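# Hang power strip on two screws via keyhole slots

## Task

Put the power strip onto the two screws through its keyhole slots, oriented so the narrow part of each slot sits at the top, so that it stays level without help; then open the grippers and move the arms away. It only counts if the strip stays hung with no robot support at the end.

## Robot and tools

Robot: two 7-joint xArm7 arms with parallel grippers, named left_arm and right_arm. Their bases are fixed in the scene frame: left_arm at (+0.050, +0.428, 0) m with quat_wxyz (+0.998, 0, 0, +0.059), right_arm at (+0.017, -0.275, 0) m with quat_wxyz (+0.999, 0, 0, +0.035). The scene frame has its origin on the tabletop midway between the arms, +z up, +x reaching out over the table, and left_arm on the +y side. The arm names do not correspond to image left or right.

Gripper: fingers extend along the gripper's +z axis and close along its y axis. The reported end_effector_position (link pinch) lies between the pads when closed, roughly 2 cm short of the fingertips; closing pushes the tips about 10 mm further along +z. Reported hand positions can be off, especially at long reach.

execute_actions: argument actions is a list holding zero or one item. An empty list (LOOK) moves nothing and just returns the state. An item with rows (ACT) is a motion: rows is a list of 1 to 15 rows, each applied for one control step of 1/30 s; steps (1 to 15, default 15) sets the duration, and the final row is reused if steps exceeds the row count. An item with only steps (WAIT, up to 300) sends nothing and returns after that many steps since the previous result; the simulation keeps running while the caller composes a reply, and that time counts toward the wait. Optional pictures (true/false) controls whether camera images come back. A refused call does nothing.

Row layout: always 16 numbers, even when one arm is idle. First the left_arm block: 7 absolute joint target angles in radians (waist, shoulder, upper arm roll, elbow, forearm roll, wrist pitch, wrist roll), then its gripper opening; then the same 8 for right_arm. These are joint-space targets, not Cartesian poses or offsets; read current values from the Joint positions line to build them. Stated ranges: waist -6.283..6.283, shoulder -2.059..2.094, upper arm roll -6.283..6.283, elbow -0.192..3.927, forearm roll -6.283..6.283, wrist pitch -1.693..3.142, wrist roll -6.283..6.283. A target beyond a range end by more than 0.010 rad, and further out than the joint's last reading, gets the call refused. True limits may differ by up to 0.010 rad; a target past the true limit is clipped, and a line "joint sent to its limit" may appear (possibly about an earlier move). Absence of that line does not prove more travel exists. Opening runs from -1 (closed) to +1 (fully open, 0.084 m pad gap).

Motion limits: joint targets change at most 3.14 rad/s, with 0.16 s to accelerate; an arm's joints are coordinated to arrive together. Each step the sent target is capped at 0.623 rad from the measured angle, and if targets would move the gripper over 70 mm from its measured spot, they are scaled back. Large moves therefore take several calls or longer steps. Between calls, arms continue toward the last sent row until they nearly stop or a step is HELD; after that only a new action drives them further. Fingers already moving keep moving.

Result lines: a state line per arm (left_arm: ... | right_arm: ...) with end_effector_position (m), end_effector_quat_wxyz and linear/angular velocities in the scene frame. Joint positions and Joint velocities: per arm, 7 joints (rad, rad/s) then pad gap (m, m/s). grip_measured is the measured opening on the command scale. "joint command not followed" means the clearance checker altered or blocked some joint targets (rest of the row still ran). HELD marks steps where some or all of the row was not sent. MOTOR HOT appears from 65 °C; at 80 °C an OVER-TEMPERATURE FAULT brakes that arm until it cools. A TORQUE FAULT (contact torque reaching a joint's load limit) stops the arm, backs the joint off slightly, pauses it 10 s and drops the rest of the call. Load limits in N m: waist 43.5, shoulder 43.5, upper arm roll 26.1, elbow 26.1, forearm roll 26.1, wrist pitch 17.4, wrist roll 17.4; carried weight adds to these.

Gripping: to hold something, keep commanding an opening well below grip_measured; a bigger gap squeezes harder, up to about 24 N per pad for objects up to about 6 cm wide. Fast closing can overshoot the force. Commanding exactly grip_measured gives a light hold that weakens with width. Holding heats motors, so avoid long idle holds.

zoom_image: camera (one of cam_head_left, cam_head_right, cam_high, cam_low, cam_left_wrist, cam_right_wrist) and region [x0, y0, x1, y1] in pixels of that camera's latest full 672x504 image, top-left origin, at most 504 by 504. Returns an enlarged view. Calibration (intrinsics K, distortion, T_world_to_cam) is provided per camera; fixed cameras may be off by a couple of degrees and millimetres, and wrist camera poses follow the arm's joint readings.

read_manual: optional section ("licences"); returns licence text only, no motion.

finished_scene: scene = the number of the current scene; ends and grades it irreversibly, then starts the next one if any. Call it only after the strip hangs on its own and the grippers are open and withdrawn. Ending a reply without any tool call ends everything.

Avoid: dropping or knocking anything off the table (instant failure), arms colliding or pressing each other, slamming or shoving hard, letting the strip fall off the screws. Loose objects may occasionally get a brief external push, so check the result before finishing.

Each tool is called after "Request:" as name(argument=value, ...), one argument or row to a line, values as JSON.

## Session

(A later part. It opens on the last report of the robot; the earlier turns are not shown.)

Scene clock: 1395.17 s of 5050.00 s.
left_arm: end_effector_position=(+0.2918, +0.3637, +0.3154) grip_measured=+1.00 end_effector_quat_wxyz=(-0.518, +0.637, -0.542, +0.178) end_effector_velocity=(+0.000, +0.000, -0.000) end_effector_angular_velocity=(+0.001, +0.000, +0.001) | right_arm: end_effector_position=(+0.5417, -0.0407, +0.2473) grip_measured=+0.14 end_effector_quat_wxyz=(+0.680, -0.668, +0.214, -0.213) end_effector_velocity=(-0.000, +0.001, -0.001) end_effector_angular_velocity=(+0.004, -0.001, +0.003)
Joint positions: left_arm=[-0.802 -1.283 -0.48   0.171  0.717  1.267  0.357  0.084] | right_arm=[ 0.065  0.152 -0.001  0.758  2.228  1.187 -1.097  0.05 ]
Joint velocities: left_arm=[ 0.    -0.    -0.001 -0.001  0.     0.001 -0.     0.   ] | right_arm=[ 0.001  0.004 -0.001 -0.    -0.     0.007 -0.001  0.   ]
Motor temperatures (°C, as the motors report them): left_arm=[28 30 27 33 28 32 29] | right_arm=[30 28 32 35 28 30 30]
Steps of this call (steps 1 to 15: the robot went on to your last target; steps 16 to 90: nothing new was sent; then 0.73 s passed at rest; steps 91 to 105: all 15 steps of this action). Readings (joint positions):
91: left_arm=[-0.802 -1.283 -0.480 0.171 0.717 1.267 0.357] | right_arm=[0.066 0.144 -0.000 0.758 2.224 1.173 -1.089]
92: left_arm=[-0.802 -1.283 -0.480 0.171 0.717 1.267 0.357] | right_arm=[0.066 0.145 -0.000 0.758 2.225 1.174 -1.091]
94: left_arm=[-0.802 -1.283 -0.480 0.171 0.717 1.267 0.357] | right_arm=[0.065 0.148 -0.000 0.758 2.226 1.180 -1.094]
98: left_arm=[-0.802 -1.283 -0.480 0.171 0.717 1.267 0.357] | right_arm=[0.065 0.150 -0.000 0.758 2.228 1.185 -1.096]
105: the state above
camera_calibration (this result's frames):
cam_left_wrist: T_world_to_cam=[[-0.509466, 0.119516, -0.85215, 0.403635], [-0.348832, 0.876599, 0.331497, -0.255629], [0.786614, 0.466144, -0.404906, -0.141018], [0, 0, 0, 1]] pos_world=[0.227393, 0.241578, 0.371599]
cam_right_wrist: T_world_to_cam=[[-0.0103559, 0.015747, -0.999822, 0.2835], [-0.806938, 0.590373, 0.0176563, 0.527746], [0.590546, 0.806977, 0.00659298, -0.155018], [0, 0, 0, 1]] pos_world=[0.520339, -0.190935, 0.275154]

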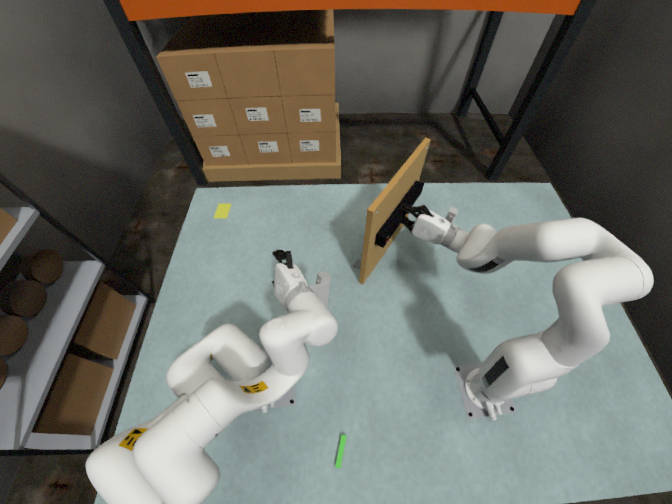

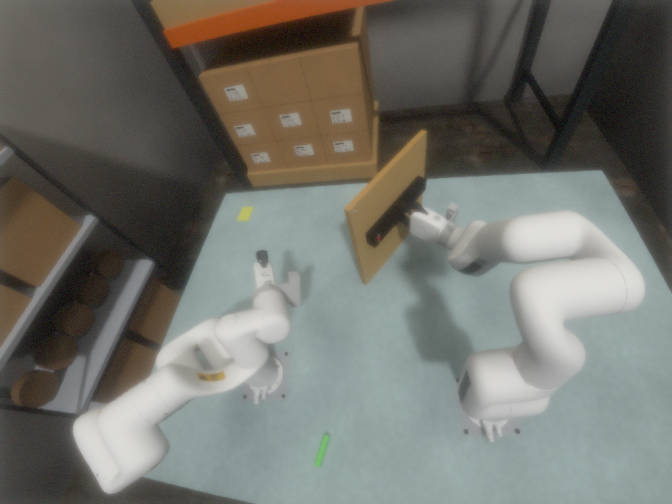

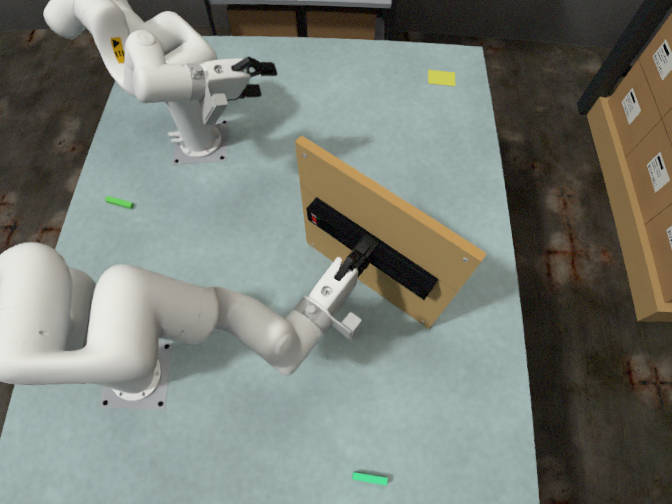

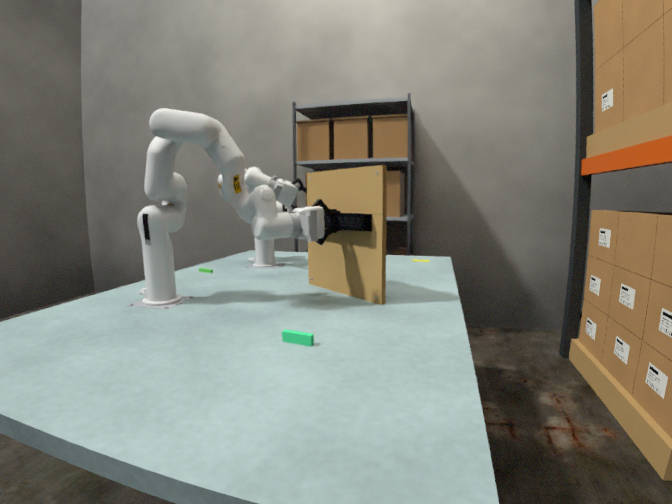

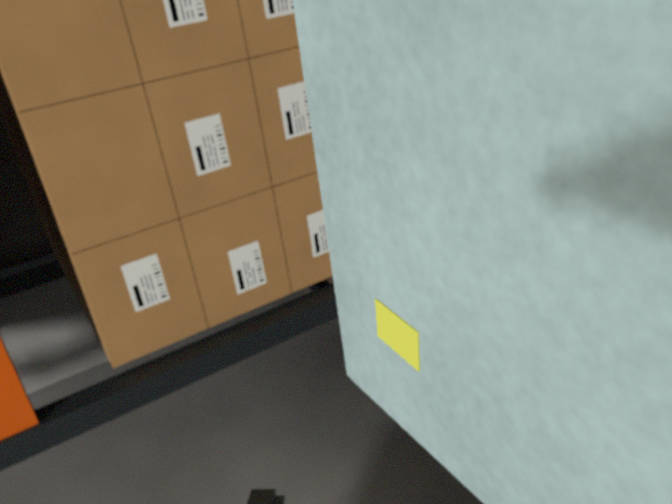

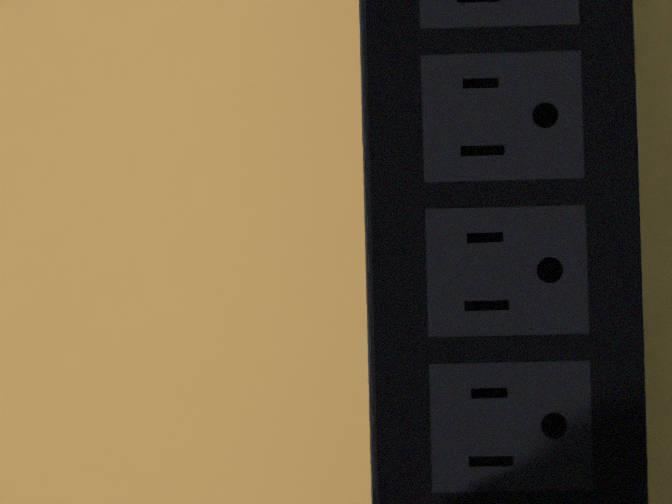

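Blocked: seated. Release, relieving load a bit.

Request:
execute_actions(
  actions=[
    {"rows":[[-0.802,-1.283,-0.48,0.171,0.717,1.267,0.357,1,0.066,0.147,0,0.758,2.225,1.174,-1.092,-0.5],[-0.802,-1.283,-0.48,0.171,0.717,1.267,0.357,1,0.066,0.147,0,0.758,2.225,1.174,-1.092,0],[-0.802,-1.283,-0.48,0.171,0.717,1.267,0.357,1,0.066,0.147,0,0.758,2.225,1.174,-1.092,0.12],[-0.802,-1.283,-0.48,0.171,0.717,1.267,0.357,1,0.066,0.147,0,0.758,2.225,1.174,-1.092,0.16],[-0.802,-1.283,-0.48,0.171,0.717,1.267,0.357,1,0.066,0.147,0,0.758,2.225,1.174,-1.092,0.2],[-0.802,-1.283,-0.48,0.171,0.717,1.267,0.357,1,0.066,0.147,0,0.758,2.225,1.174,-1.092,0.3],[-0.802,-1.283,-0.48,0.171,0.717,1.267,0.357,1,0.066,0.147,0,0.758,2.225,1.174,-1.092,0.5],[-0.802,-1.283,-0.48,0.171,0.717,1.267,0.357,1,0.066,0.147,0,0.758,2.225,1.174,-1.092,0.9]],"steps":15},
  ],
)

Request:
execute_actions(
  actions=[
    {"rows":[[-0.802,-1.283,-0.48,0.171,0.717,1.267,0.357,1,0.024,0.109,0,0.708,2.189,1.202,-1.086,0.9]],"steps":15},
  ],
)

Scene clock: 1404.03 s of 5050.00 s.
left_arm: end_effector_position=(+0.2918, +0.3637, +0.3154) grip_measured=+1.00 end_effector_quat_wxyz=(-0.518, +0.637, -0.542, +0.178) end_effector_velocity=(-0.000, -0.000, +0.001) end_effector_angular_velocity=(-0.001, -0.001, -0.001) | right_arm: end_effector_position=(+0.5405, -0.0415, +0.2422) grip_measured=+0.90 end_effector_quat_wxyz=(+0.674, -0.674, +0.218, -0.210) end_effector_velocity=(+0.011, +0.006, +0.039) end_effector_angular_velocity=(+0.027, -0.078, +0.009)
Joint positions: left_arm=[-0.802 -1.283 -0.48   0.171  0.717  1.267  0.357  0.084] | right_arm=[ 0.066  0.151 -0.     0.754  2.224  1.171 -1.092  0.08 ]
Joint velocities: left_arm=[-0.001 -0.001  0.     0.001  0.     0.    -0.    -0.   ] | right_arm=[-0.    -0.03   0.004  0.036  0.004  0.022 -0.002  0.   ]
Motor temperatures (°C, as the motors report them): left_arm=[28 30 27 33 28 32 29] | right_arm=[30 28 32 34 28 30 30]
Steps of this call (steps 1 to 15: the robot went on to your last target; steps 16 to 90: nothing new was sent; then 5.37 s passed at rest; steps 91 to 105: all 15 steps of this action). Readings (joint positions):
91: left_arm=[-0.802 -1.283 -0.480 0.171 0.717 1.267 0.357] | right_arm=[0.065 0.152 -0.000 0.757 2.228 1.187 -1.097]
92: left_arm=[-0.802 -1.283 -0.480 0.171 0.717 1.267 0.357] | right_arm=[0.065 0.151 -0.000 0.757 2.227 1.186 -1.096]
94: left_arm=[-0.802 -1.283 -0.480 0.171 0.717 1.267 0.357] | right_arm=[0.066 0.149 -0.000 0.757 2.226 1.183 -1.094]
98: left_arm=[-0.802 -1.283 -0.480 0.171 0.717 1.267 0.357] | right_arm=[0.066 0.152 0.001 0.753 2.224 1.173 -1.092]
105: the state above
camera_calibration (this result's frames):
cam_left_wrist: T_world_to_cam=[[-0.509466, 0.119516, -0.85215, 0.403635], [-0.348832, 0.876599, 0.331497, -0.255629], [0.786614, 0.466144, -0.404907, -0.141018], [0, 0, 0, 1]] pos_world=[0.227393, 0.241578, 0.371599]
cam_right_wrist: T_world_to_cam=[[-0.0251996, 0.00440979, -0.999673, 0.285925], [-0.805311, 0.592409, 0.0229134, 0.525264], [0.592316, 0.805625, -0.0113772, -0.150246], [0, 0, 0, 1]] pos_world=[0.519199, -0.19139, 0.272087]

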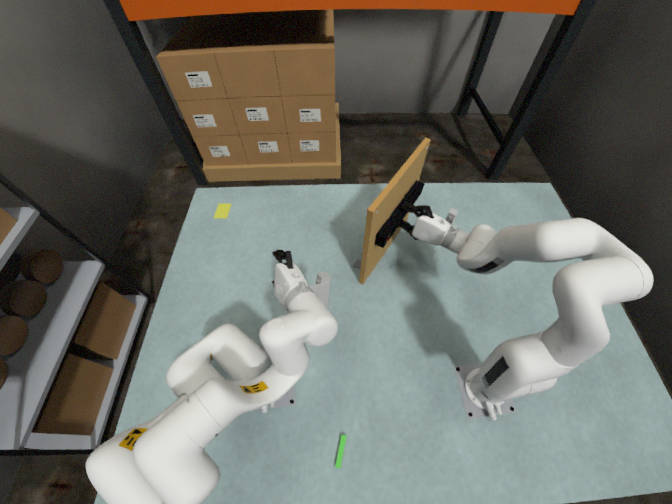

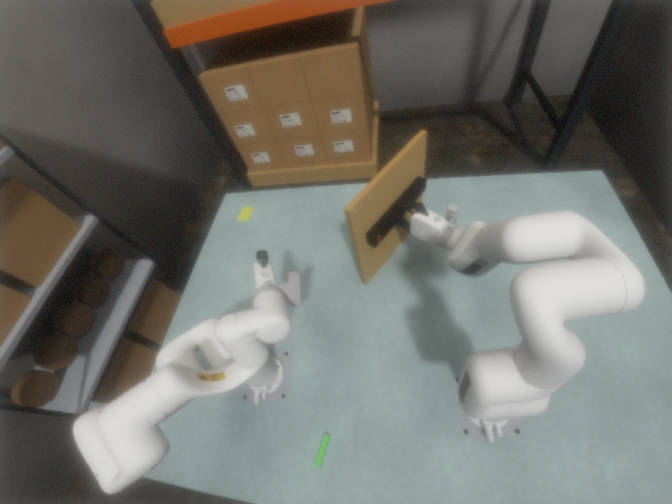

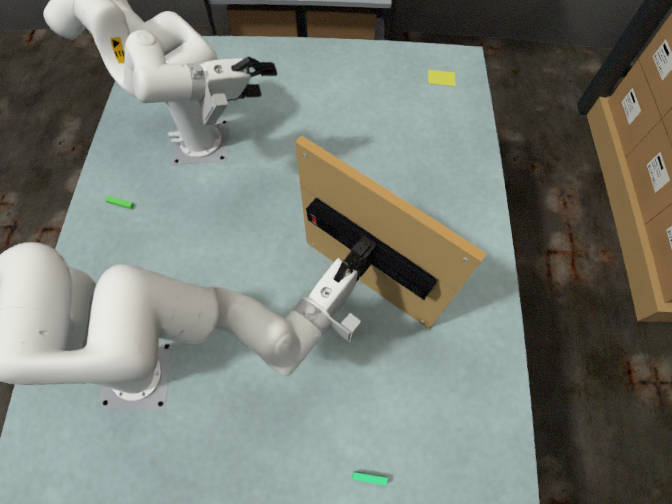

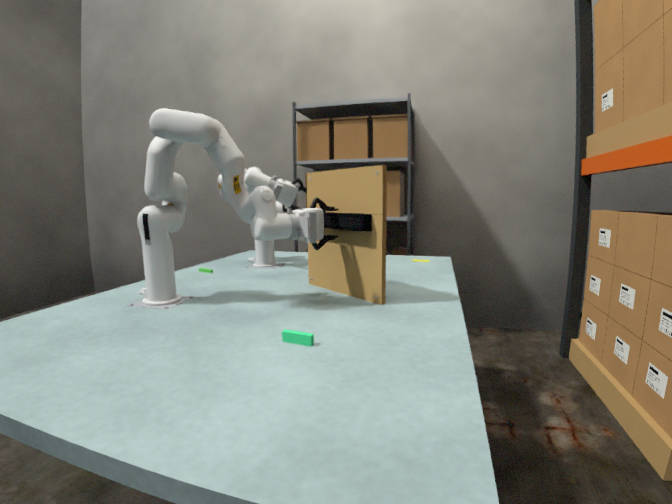

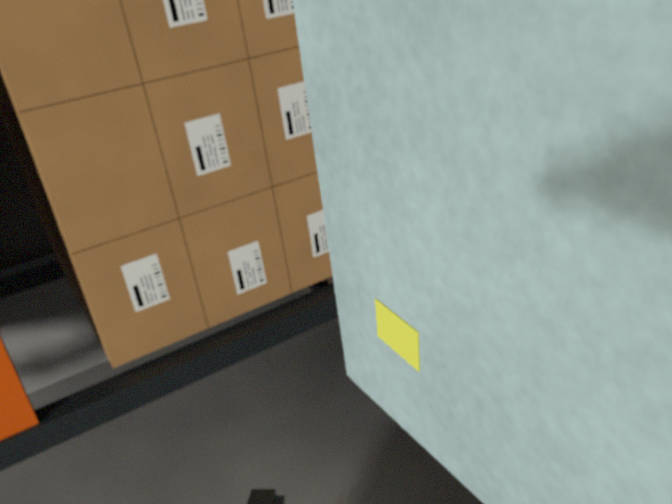

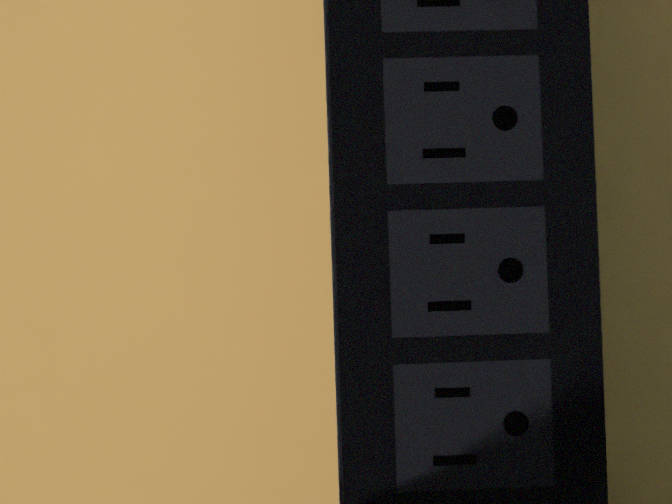

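Scene clock: 1404.53 s of 5050.00 s.
left_arm: end_effector_position=(+0.2918, +0.3637, +0.3154) grip_measured=+1.00 end_effector_quat_wxyz=(-0.518, +0.637, -0.542, +0.178) end_effector_velocity=(-0.000, -0.000, +0.000) end_effector_angular_velocity=(+0.000, +0.000, -0.000) | right_arm: end_effector_position=(+0.5300, -0.0567, +0.2475) grip_measured=+0.90 end_effector_quat_wxyz=(+0.677, -0.671, +0.215, -0.212) end_effector_velocity=(+0.000, -0.004, +0.001) end_effector_angular_velocity=(-0.000, -0.001, -0.005)
Joint positions: left_arm=[-0.802 -1.283 -0.48   0.171  0.717  1.267  0.357  0.084] | right_arm=[ 0.025  0.11   0.     0.708  2.189  1.202 -1.086  0.08 ]
Joint velocities: left_arm=[ 0.     0.001 -0.     0.001 -0.     0.001  0.001  0.   ] | right_arm=[-0.005 -0.004 -0.003 -0.003 -0.003  0.002  0.001  0.   ]
Motor temperatures (°C, as the motors report them): left_arm=[28 30 27 33 28 32 29] | right_arm=[30 28 32 34 28 30 30]
Steps of this call (steps 1 to 15: all 15 steps of this action). Readings (joint positions):
1: left_arm=[-0.802 -1.283 -0.480 0.171 0.717 1.267 0.357] | right_arm=[0.066 0.150 -0.000 0.755 2.224 1.172 -1.092]
2: left_arm=[-0.802 -1.283 -0.480 0.171 0.717 1.267 0.357] | right_arm=[0.063 0.147 0.001 0.752 2.222 1.175 -1.091]
4: left_arm=[-0.802 -1.283 -0.480 0.171 0.717 1.267 0.357] | right_arm=[0.045 0.129 0.002 0.731 2.206 1.188 -1.089]
8: left_arm=[-0.802 -1.283 -0.480 0.171 0.717 1.267 0.357] | right_arm=[0.027 0.113 -0.002 0.712 2.193 1.198 -1.087]
15: the state above
camera_calibration (this result's frames):
cam_left_wrist: T_world_to_cam=[[-0.509466, 0.119516, -0.85215, 0.403635], [-0.348832, 0.876599, 0.331497, -0.255629], [0.786614, 0.466144, -0.404906, -0.141018], [0, 0, 0, 1]] pos_world=[0.227393, 0.241578, 0.371599]
cam_right_wrist: T_world_to_cam=[[-0.0164443, 0.0098346, -0.999816, 0.286707], [-0.80654, 0.590872, 0.0190775, 0.527197], [0.590951, 0.806706, -0.00178447, -0.133344], [0, 0, 0, 1]] pos_world=[0.50872, -0.206756, 0.276358]

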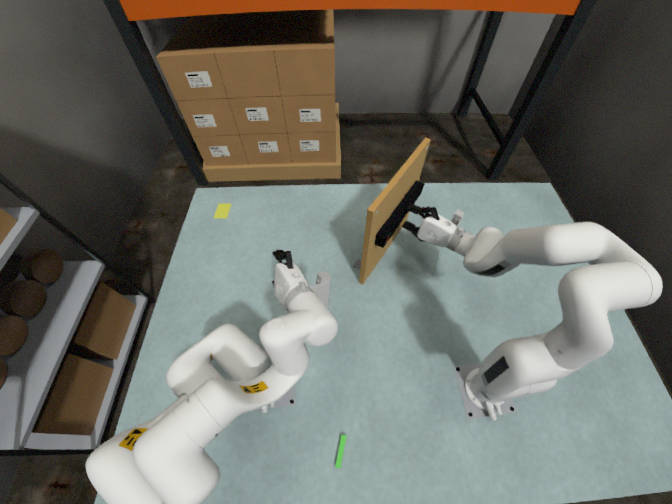

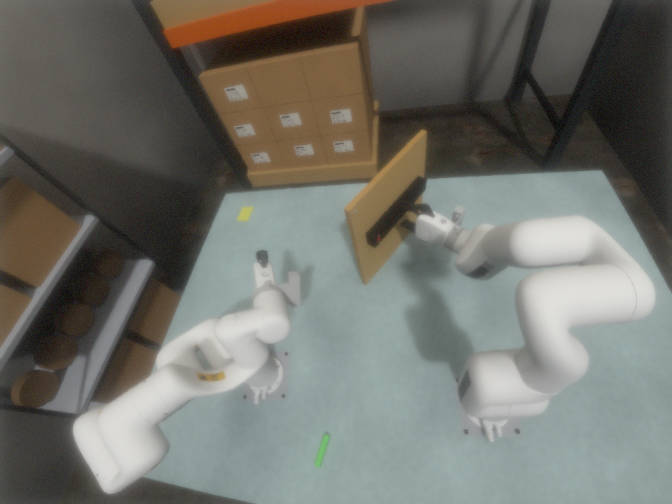

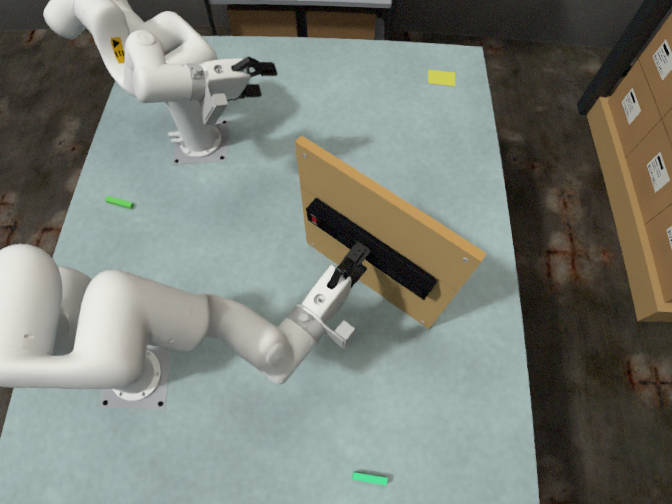

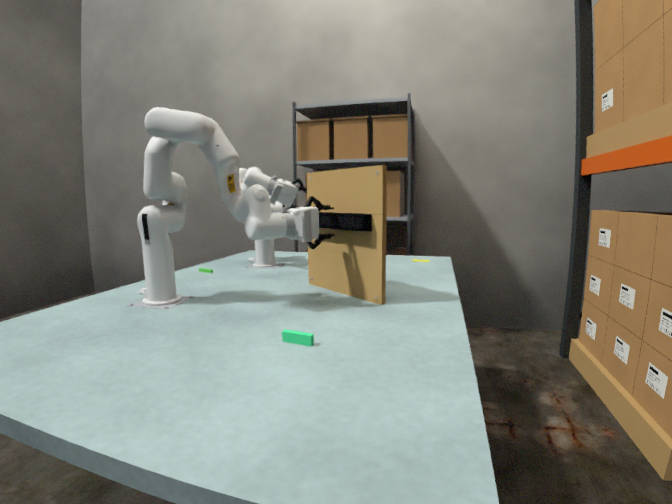

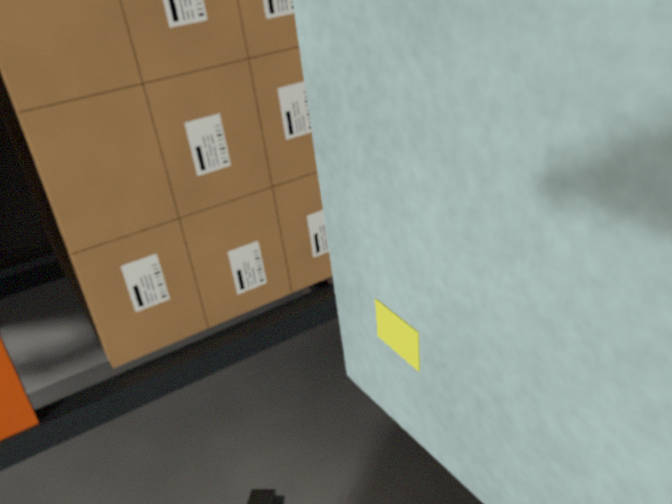

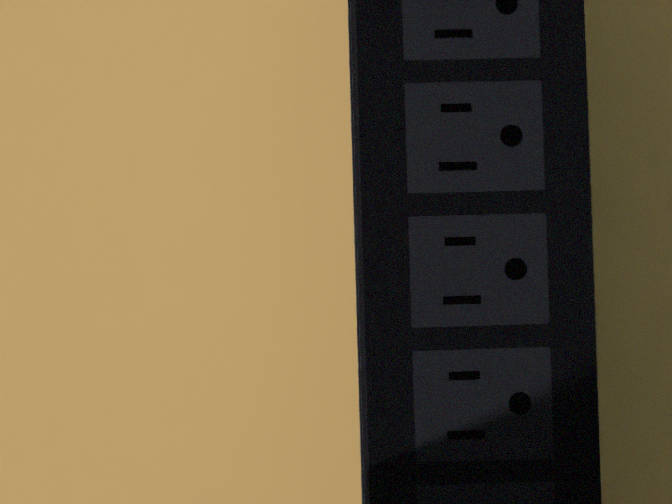

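Hanging. Clear away.

Request:
execute_actions(
  actions=[
    {"rows":[[-0.802,-1.283,-0.48,0.171,0.717,1.267,0.357,1,-0.02,0.07,0,0.655,2.15,1.22,-1.08,0.9]],"steps":12},
  ],
  pictures=false,
)

Request:
execute_actions(
  actions=[
    {"rows":[[-0.802,-1.283,-0.48,0.171,0.717,1.267,0.357,1,-0.5,0.02,0,0.7,2.15,1.15,-1.05,0.9]],"steps":15},
  ],
  pictures=false,
)

Request:
execute_actions(
  actions=[
    {"steps":20},
  ],
)

Scene clock: 1410.83 s of 5050.00 s.
left_arm: end_effector_position=(+0.2918, +0.3637, +0.3154) grip_measured=+1.00 end_effector_quat_wxyz=(-0.518, +0.637, -0.542, +0.178) end_effector_velocity=(-0.000, -0.000, +0.000) end_effector_angular_velocity=(-0.001, -0.001, -0.000) | right_arm: end_effector_position=(+0.5172, -0.0733, +0.2449) grip_measured=+0.90 end_effector_quat_wxyz=(+0.674, -0.673, +0.218, -0.211) end_effector_velocity=(-0.004, -0.001, -0.001) end_effector_angular_velocity=(-0.001, +0.003, +0.005)
Joint positions: left_arm=[-0.802 -1.283 -0.48   0.171  0.717  1.267  0.357  0.084] | right_arm=[-0.019  0.071  0.     0.656  2.151  1.22  -1.08   0.08 ]
Joint velocities: left_arm=[ 0.    -0.    -0.     0.001 -0.    -0.    -0.001 -0.   ] | right_arm=[-0.008 -0.007  0.003 -0.012 -0.009  0.004  0.001  0.   ]
Motor temperatures (°C, as the motors report them): left_arm=[28 30 27 33 28 32 29] | right_arm=[30 28 32 34 28 30 30]
Steps of this call (steps 1 to 15: the robot went on to your last target; steps 16 to 90: nothing new was sent; then 2.90 s passed at rest; steps 91 to 102: all 12 steps of this action). Readings (joint positions):
91: left_arm=[-0.802 -1.283 -0.480 0.171 0.717 1.267 0.357] | right_arm=[0.024 0.109 0.000 0.708 2.189 1.202 -1.086]
92: left_arm=[-0.802 -1.283 -0.480 0.171 0.717 1.267 0.357] | right_arm=[0.021 0.107 0.001 0.705 2.186 1.204 -1.085]
94: left_arm=[-0.802 -1.283 -0.480 0.171 0.717 1.267 0.357] | right_arm=[0.002 0.089 0.002 0.681 2.169 1.212 -1.083]
98: left_arm=[-0.802 -1.283 -0.480 0.171 0.717 1.267 0.357] | right_arm=[-0.017 0.073 -0.002 0.660 2.154 1.218 -1.081]
102: the state above

Scene clock: 1411.33 s of 5050.00 s.
left_arm: end_effector_position=(+0.2918, +0.3637, +0.3154) grip_measured=+1.00 end_effector_quat_wxyz=(-0.518, +0.637, -0.542, +0.178) end_effector_velocity=(+0.000, -0.000, +0.000) end_effector_angular_velocity=(-0.001, -0.001, -0.001) | right_arm: end_effector_position=(+0.5650, -0.2597, +0.2663) grip_measured=+0.90 end_effector_quat_wxyz=(+0.620, -0.629, +0.326, -0.338) end_effector_velocity=(+0.032, -0.453, +0.052) end_effector_angular_velocity=(-0.059, -0.040, -0.841)
Joint positions: left_arm=[-0.802 -1.283 -0.48   0.171  0.717  1.267  0.357  0.084] | right_arm=[-0.355  0.035 -0.001  0.687  2.15   1.171 -1.059  0.08 ]
Joint velocities: left_arm=[ 0.001  0.    -0.    -0.    -0.    -0.002 -0.     0.   ] | right_arm=[-0.787 -0.083  0.002  0.072 -0.002 -0.113  0.049 -0.   ]
Motor temperatures (°C, as the motors report them): left_arm=[28 30 27 33 28 32 29] | right_arm=[30 28 32 34 28 30 30]
Steps of this call (steps 1 to 15: all 15 steps of this action). Readings (joint positions):
1: left_arm=[-0.802 -1.283 -0.480 0.171 0.717 1.267 0.357] | right_arm=[-0.019 0.071 0.000 0.656 2.151 1.220 -1.080]
2: left_arm=[-0.802 -1.283 -0.480 0.171 0.717 1.267 0.357] | right_arm=[-0.023 0.070 0.001 0.656 2.150 1.219 -1.080]
4: left_arm=[-0.802 -1.283 -0.480 0.171 0.717 1.267 0.357] | right_arm=[-0.058 0.067 0.006 0.659 2.150 1.215 -1.077]
8: left_arm=[-0.802 -1.283 -0.480 0.171 0.717 1.267 0.357] | right_arm=[-0.170 0.055 -0.001 0.670 2.150 1.198 -1.071]
15: the state above

Scene clock: 1412.00 s of 5050.00 s.
left_arm: end_effector_position=(+0.2918, +0.3637, +0.3154) grip_measured=+1.00 end_effector_quat_wxyz=(-0.518, +0.637, -0.542, +0.178) end_effector_velocity=(-0.000, +0.000, +0.000) end_effector_angular_velocity=(-0.000, -0.001, +0.001) | right_arm: end_effector_position=(+0.5645, -0.3430, +0.2757) grip_measured=+0.90 end_effector_quat_wxyz=(+0.590, -0.604, +0.370, -0.388) end_effector_velocity=(-0.000, -0.003, +0.001) end_effector_angular_velocity=(-0.001, -0.001, -0.006)
Joint positions: left_arm=[-0.802 -1.283 -0.48   0.171  0.717  1.267  0.357  0.084] | right_arm=[-0.499  0.02   0.     0.7    2.15   1.15  -1.05   0.08 ]
Joint velocities: left_arm=[ 0.001 -0.001 -0.001  0.001 -0.     0.    -0.    -0.   ] | right_arm=[-0.002 -0.001 -0.002  0.001  0.001 -0.001 -0.     0.   ]
Motor temperatures (°C, as the motors report them): left_arm=[28 30 27 33 28 32 29] | right_arm=[30 28 32 34 28 30 30]
Steps of this call (steps 1 to 20: the robot went on to your last target). Readings (joint positions):
1: left_arm=[-0.802 -1.283 -0.480 0.171 0.717 1.267 0.357] | right_arm=[-0.381 0.033 -0.000 0.689 2.150 1.167 -1.057]
2: left_arm=[-0.802 -1.283 -0.480 0.171 0.717 1.267 0.357] | right_arm=[-0.408 0.030 -0.000 0.692 2.150 1.163 -1.056]
4: left_arm=[-0.802 -1.283 -0.480 0.171 0.717 1.267 0.357] | right_arm=[-0.455 0.025 -0.002 0.696 2.150 1.156 -1.053]
8: left_arm=[-0.802 -1.283 -0.480 0.171 0.717 1.267 0.357] | right_arm=[-0.491 0.021 -0.001 0.699 2.150 1.151 -1.051]
20: the state above
camera_calibration (this result's frames):
cam_left_wrist: T_world_to_cam=[[-0.509466, 0.119516, -0.852151, 0.403635], [-0.348832, 0.876599, 0.331497, -0.255629], [0.786614, 0.466143, -0.404906, -0.141018], [0, 0, 0, 1]] pos_world=[0.227393, 0.241578, 0.371599]
cam_right_wrist: T_world_to_cam=[[-0.00148876, -0.0247111, -0.999694, 0.297975], [-0.408409, 0.912535, -0.0219485, 0.620633], [0.912798, 0.408251, -0.0114508, -0.23839], [0, 0, 0, 1]] pos_world=[0.471517, -0.461663, 0.308776]

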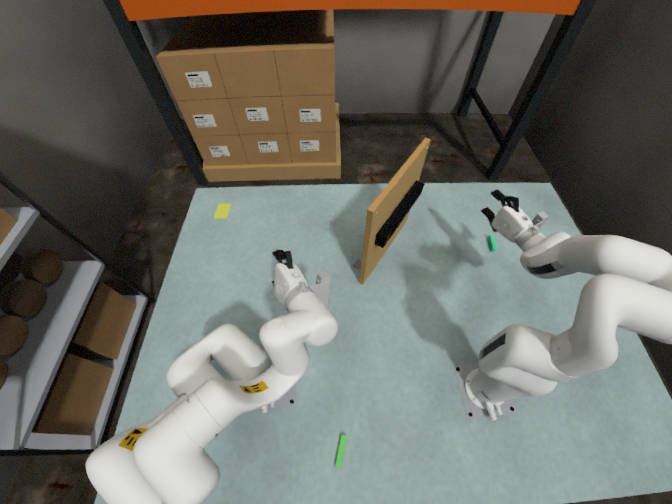

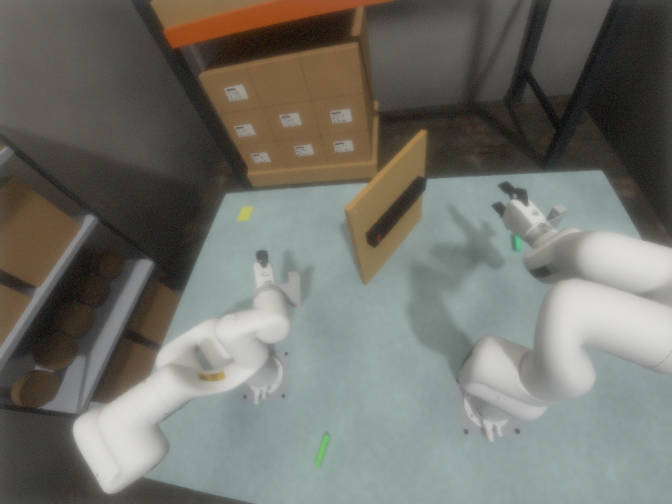

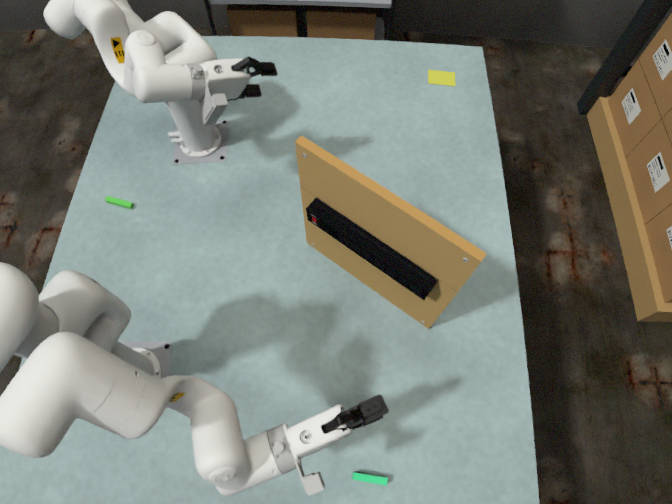

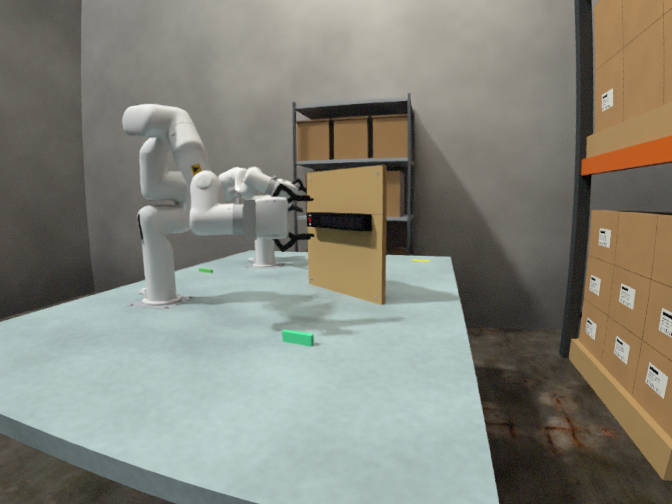

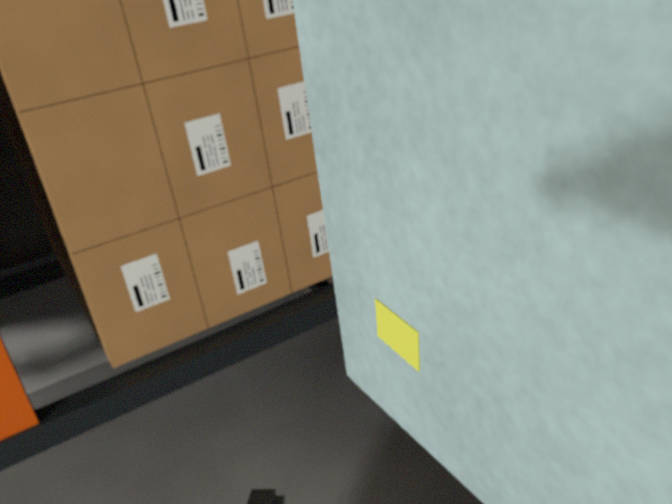

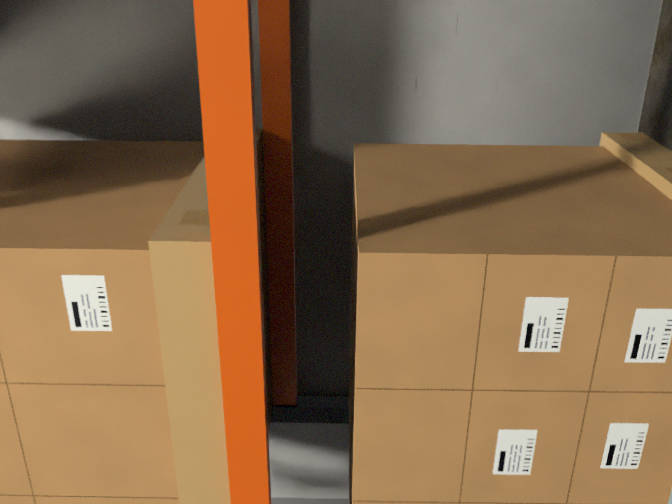

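Request:
finished_scene(
  scene=1,
)

The scene is finished: the task was done.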